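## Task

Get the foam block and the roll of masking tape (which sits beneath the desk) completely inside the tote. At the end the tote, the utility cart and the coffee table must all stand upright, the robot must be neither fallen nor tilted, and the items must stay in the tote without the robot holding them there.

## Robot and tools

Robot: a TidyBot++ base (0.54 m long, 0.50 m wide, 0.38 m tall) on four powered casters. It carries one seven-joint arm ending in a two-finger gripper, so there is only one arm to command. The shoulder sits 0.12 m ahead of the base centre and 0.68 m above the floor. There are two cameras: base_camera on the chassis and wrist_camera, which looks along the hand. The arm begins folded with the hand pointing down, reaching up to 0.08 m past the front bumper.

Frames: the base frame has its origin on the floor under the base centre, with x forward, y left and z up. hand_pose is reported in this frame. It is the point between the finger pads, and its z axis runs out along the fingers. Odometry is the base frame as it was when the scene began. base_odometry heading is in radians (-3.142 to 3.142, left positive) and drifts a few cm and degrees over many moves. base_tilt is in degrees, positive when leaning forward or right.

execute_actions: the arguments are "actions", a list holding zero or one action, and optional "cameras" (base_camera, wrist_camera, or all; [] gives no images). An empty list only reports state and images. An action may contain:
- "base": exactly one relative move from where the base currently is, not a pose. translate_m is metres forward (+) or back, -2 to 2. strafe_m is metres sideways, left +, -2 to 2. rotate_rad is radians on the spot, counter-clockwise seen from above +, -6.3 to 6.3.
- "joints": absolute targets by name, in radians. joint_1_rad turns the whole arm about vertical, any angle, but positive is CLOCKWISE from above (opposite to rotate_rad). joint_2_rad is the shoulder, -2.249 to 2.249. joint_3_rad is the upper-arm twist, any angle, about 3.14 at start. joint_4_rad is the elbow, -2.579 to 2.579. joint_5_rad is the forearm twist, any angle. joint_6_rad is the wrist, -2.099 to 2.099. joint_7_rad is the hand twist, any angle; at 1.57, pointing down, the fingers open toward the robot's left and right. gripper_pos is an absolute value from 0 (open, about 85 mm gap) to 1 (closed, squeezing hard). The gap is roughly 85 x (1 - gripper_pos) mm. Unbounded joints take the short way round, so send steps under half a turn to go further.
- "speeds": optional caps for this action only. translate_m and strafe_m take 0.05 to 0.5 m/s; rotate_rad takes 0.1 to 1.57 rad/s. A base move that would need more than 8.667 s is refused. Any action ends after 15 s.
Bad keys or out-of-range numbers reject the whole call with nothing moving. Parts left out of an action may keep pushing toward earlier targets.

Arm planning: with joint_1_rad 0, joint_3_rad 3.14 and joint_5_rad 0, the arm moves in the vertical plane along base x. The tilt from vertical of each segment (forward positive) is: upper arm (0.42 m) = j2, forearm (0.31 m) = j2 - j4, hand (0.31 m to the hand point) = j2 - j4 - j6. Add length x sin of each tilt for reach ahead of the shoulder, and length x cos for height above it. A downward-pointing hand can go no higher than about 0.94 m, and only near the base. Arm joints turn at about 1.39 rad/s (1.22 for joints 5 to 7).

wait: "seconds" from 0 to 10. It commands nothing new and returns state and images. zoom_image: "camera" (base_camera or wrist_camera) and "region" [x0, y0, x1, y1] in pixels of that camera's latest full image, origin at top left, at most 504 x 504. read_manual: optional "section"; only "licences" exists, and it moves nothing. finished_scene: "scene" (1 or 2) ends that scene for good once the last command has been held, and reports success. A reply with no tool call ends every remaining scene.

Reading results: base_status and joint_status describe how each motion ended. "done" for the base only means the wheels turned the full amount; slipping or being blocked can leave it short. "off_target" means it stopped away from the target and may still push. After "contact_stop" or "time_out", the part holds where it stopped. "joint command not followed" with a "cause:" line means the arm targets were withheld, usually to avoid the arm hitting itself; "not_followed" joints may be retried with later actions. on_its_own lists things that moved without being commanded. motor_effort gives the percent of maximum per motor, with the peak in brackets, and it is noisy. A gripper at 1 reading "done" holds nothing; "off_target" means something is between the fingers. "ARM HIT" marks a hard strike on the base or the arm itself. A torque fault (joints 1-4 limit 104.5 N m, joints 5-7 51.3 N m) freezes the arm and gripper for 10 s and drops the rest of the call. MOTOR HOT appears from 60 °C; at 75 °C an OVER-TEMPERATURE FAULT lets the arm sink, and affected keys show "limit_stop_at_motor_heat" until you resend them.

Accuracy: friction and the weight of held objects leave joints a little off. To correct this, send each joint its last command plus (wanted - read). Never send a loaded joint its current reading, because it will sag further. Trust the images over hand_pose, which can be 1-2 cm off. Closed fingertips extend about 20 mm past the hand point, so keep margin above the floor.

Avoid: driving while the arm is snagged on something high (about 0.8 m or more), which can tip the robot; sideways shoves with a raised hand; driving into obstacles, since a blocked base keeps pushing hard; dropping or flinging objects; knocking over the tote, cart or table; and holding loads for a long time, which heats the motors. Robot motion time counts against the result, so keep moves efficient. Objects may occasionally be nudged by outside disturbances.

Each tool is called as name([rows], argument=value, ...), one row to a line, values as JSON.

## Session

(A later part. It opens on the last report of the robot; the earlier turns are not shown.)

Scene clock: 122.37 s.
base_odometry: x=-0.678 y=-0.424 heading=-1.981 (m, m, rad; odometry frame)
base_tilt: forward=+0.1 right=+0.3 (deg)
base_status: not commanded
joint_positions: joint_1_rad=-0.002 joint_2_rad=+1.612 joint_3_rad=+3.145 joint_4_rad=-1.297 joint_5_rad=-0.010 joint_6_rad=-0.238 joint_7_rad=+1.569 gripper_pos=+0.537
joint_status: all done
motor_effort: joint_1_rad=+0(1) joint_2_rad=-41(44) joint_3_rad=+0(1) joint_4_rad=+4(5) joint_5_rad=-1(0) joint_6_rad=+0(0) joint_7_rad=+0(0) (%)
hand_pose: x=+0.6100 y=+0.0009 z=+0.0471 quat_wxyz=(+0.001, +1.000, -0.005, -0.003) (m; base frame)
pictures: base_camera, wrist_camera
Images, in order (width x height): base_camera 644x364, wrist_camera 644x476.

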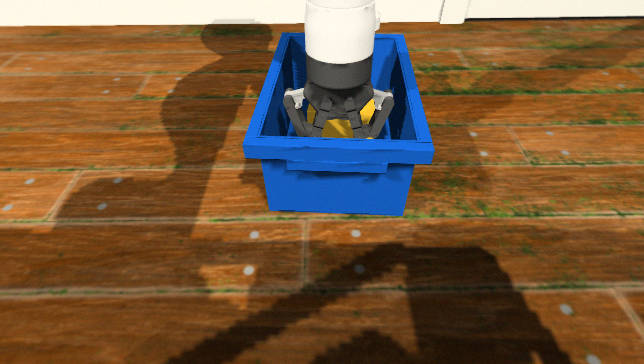

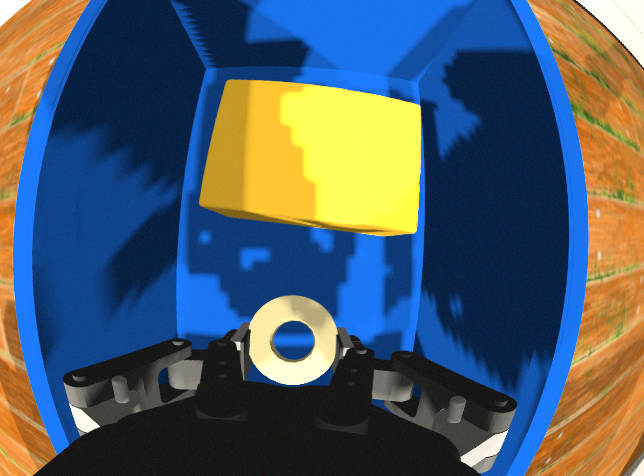

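execute_actions([
  {"joints": {"gripper_pos": 0.35}},
], cameras=[])

execute_actions([
  {"joints": {"joint_2_rad": 1.2, "joint_4_rad": -1.66, "joint_6_rad": -0.31}},
])

Scene clock: 125.17 s.
base_odometry: x=-0.678 y=-0.424 heading=-1.981 (m, m, rad; odometry frame)
base_tilt: forward=+0.1 right=+0.3 (deg)
base_status: not commanded
joint_positions: joint_1_rad=-0.002 joint_2_rad=+1.612 joint_3_rad=+3.145 joint_4_rad=-1.297 joint_5_rad=-0.010 joint_6_rad=-0.238 joint_7_rad=+1.569 gripper_pos=+0.350
joint_status: all done
motor_effort: joint_1_rad=+0(0) joint_2_rad=-41(41) joint_3_rad=-1(0) joint_4_rad=+5(4) joint_5_rad=-1(0) joint_6_rad=+0(1) joint_7_rad=+0(0) (%)
hand_pose: x=+0.6100 y=+0.0009 z=+0.0471 quat_wxyz=(+0.001, +1.000, -0.005, -0.003) (m; base frame)
pictures: none
No camera images: the call's "cameras" was empty. Leave "cameras" out to get every camera's image.

Scene clock: 126.77 s.
base_odometry: x=-0.678 y=-0.424 heading=-1.981 (m, m, rad; odometry frame)
base_tilt: forward=+0.1 right=+0.3 (deg)
base_status: not commanded
joint_positions: joint_1_rad=-0.002 joint_2_rad=+1.203 joint_3_rad=+3.145 joint_4_rad=-1.634 joint_5_rad=-0.010 joint_6_rad=-0.285 joint_7_rad=+1.569 gripper_pos=+0.350
joint_status: all done
motor_effort: joint_1_rad=+0(0) joint_2_rad=-40(43) joint_3_rad=+0(0) joint_4_rad=+5(6) joint_5_rad=-1(0) joint_6_rad=+0(0) joint_7_rad=+0(0) (%)
hand_pose: x=+0.6122 y=+0.0011 z=+0.2222 quat_wxyz=(+0.000, +1.000, -0.006, +0.010) (m; base frame)
pictures: base_camera, wrist_camera
Images, in order (width x height): base_camera 644x364, wrist_camera 644x476.

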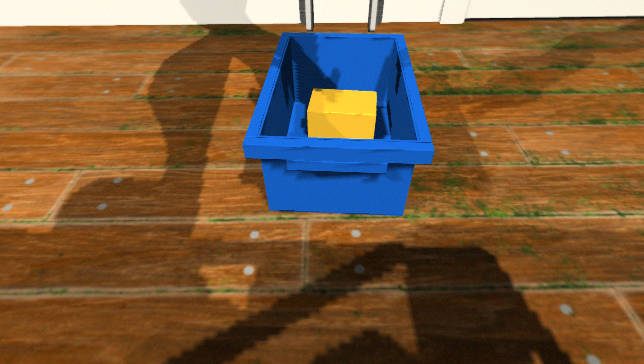

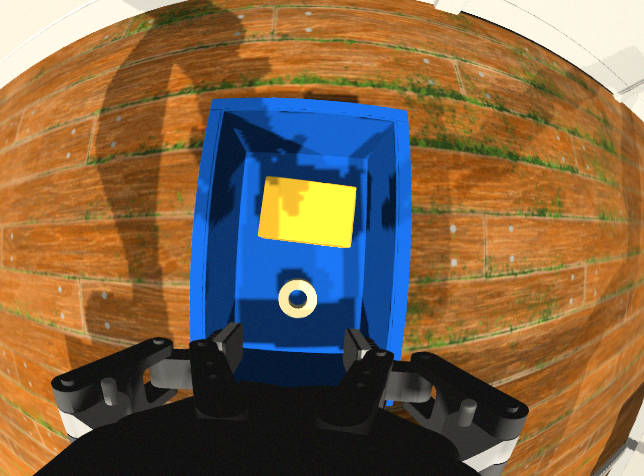

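finished_scene(scene=2)

The scene is finished: the task was done.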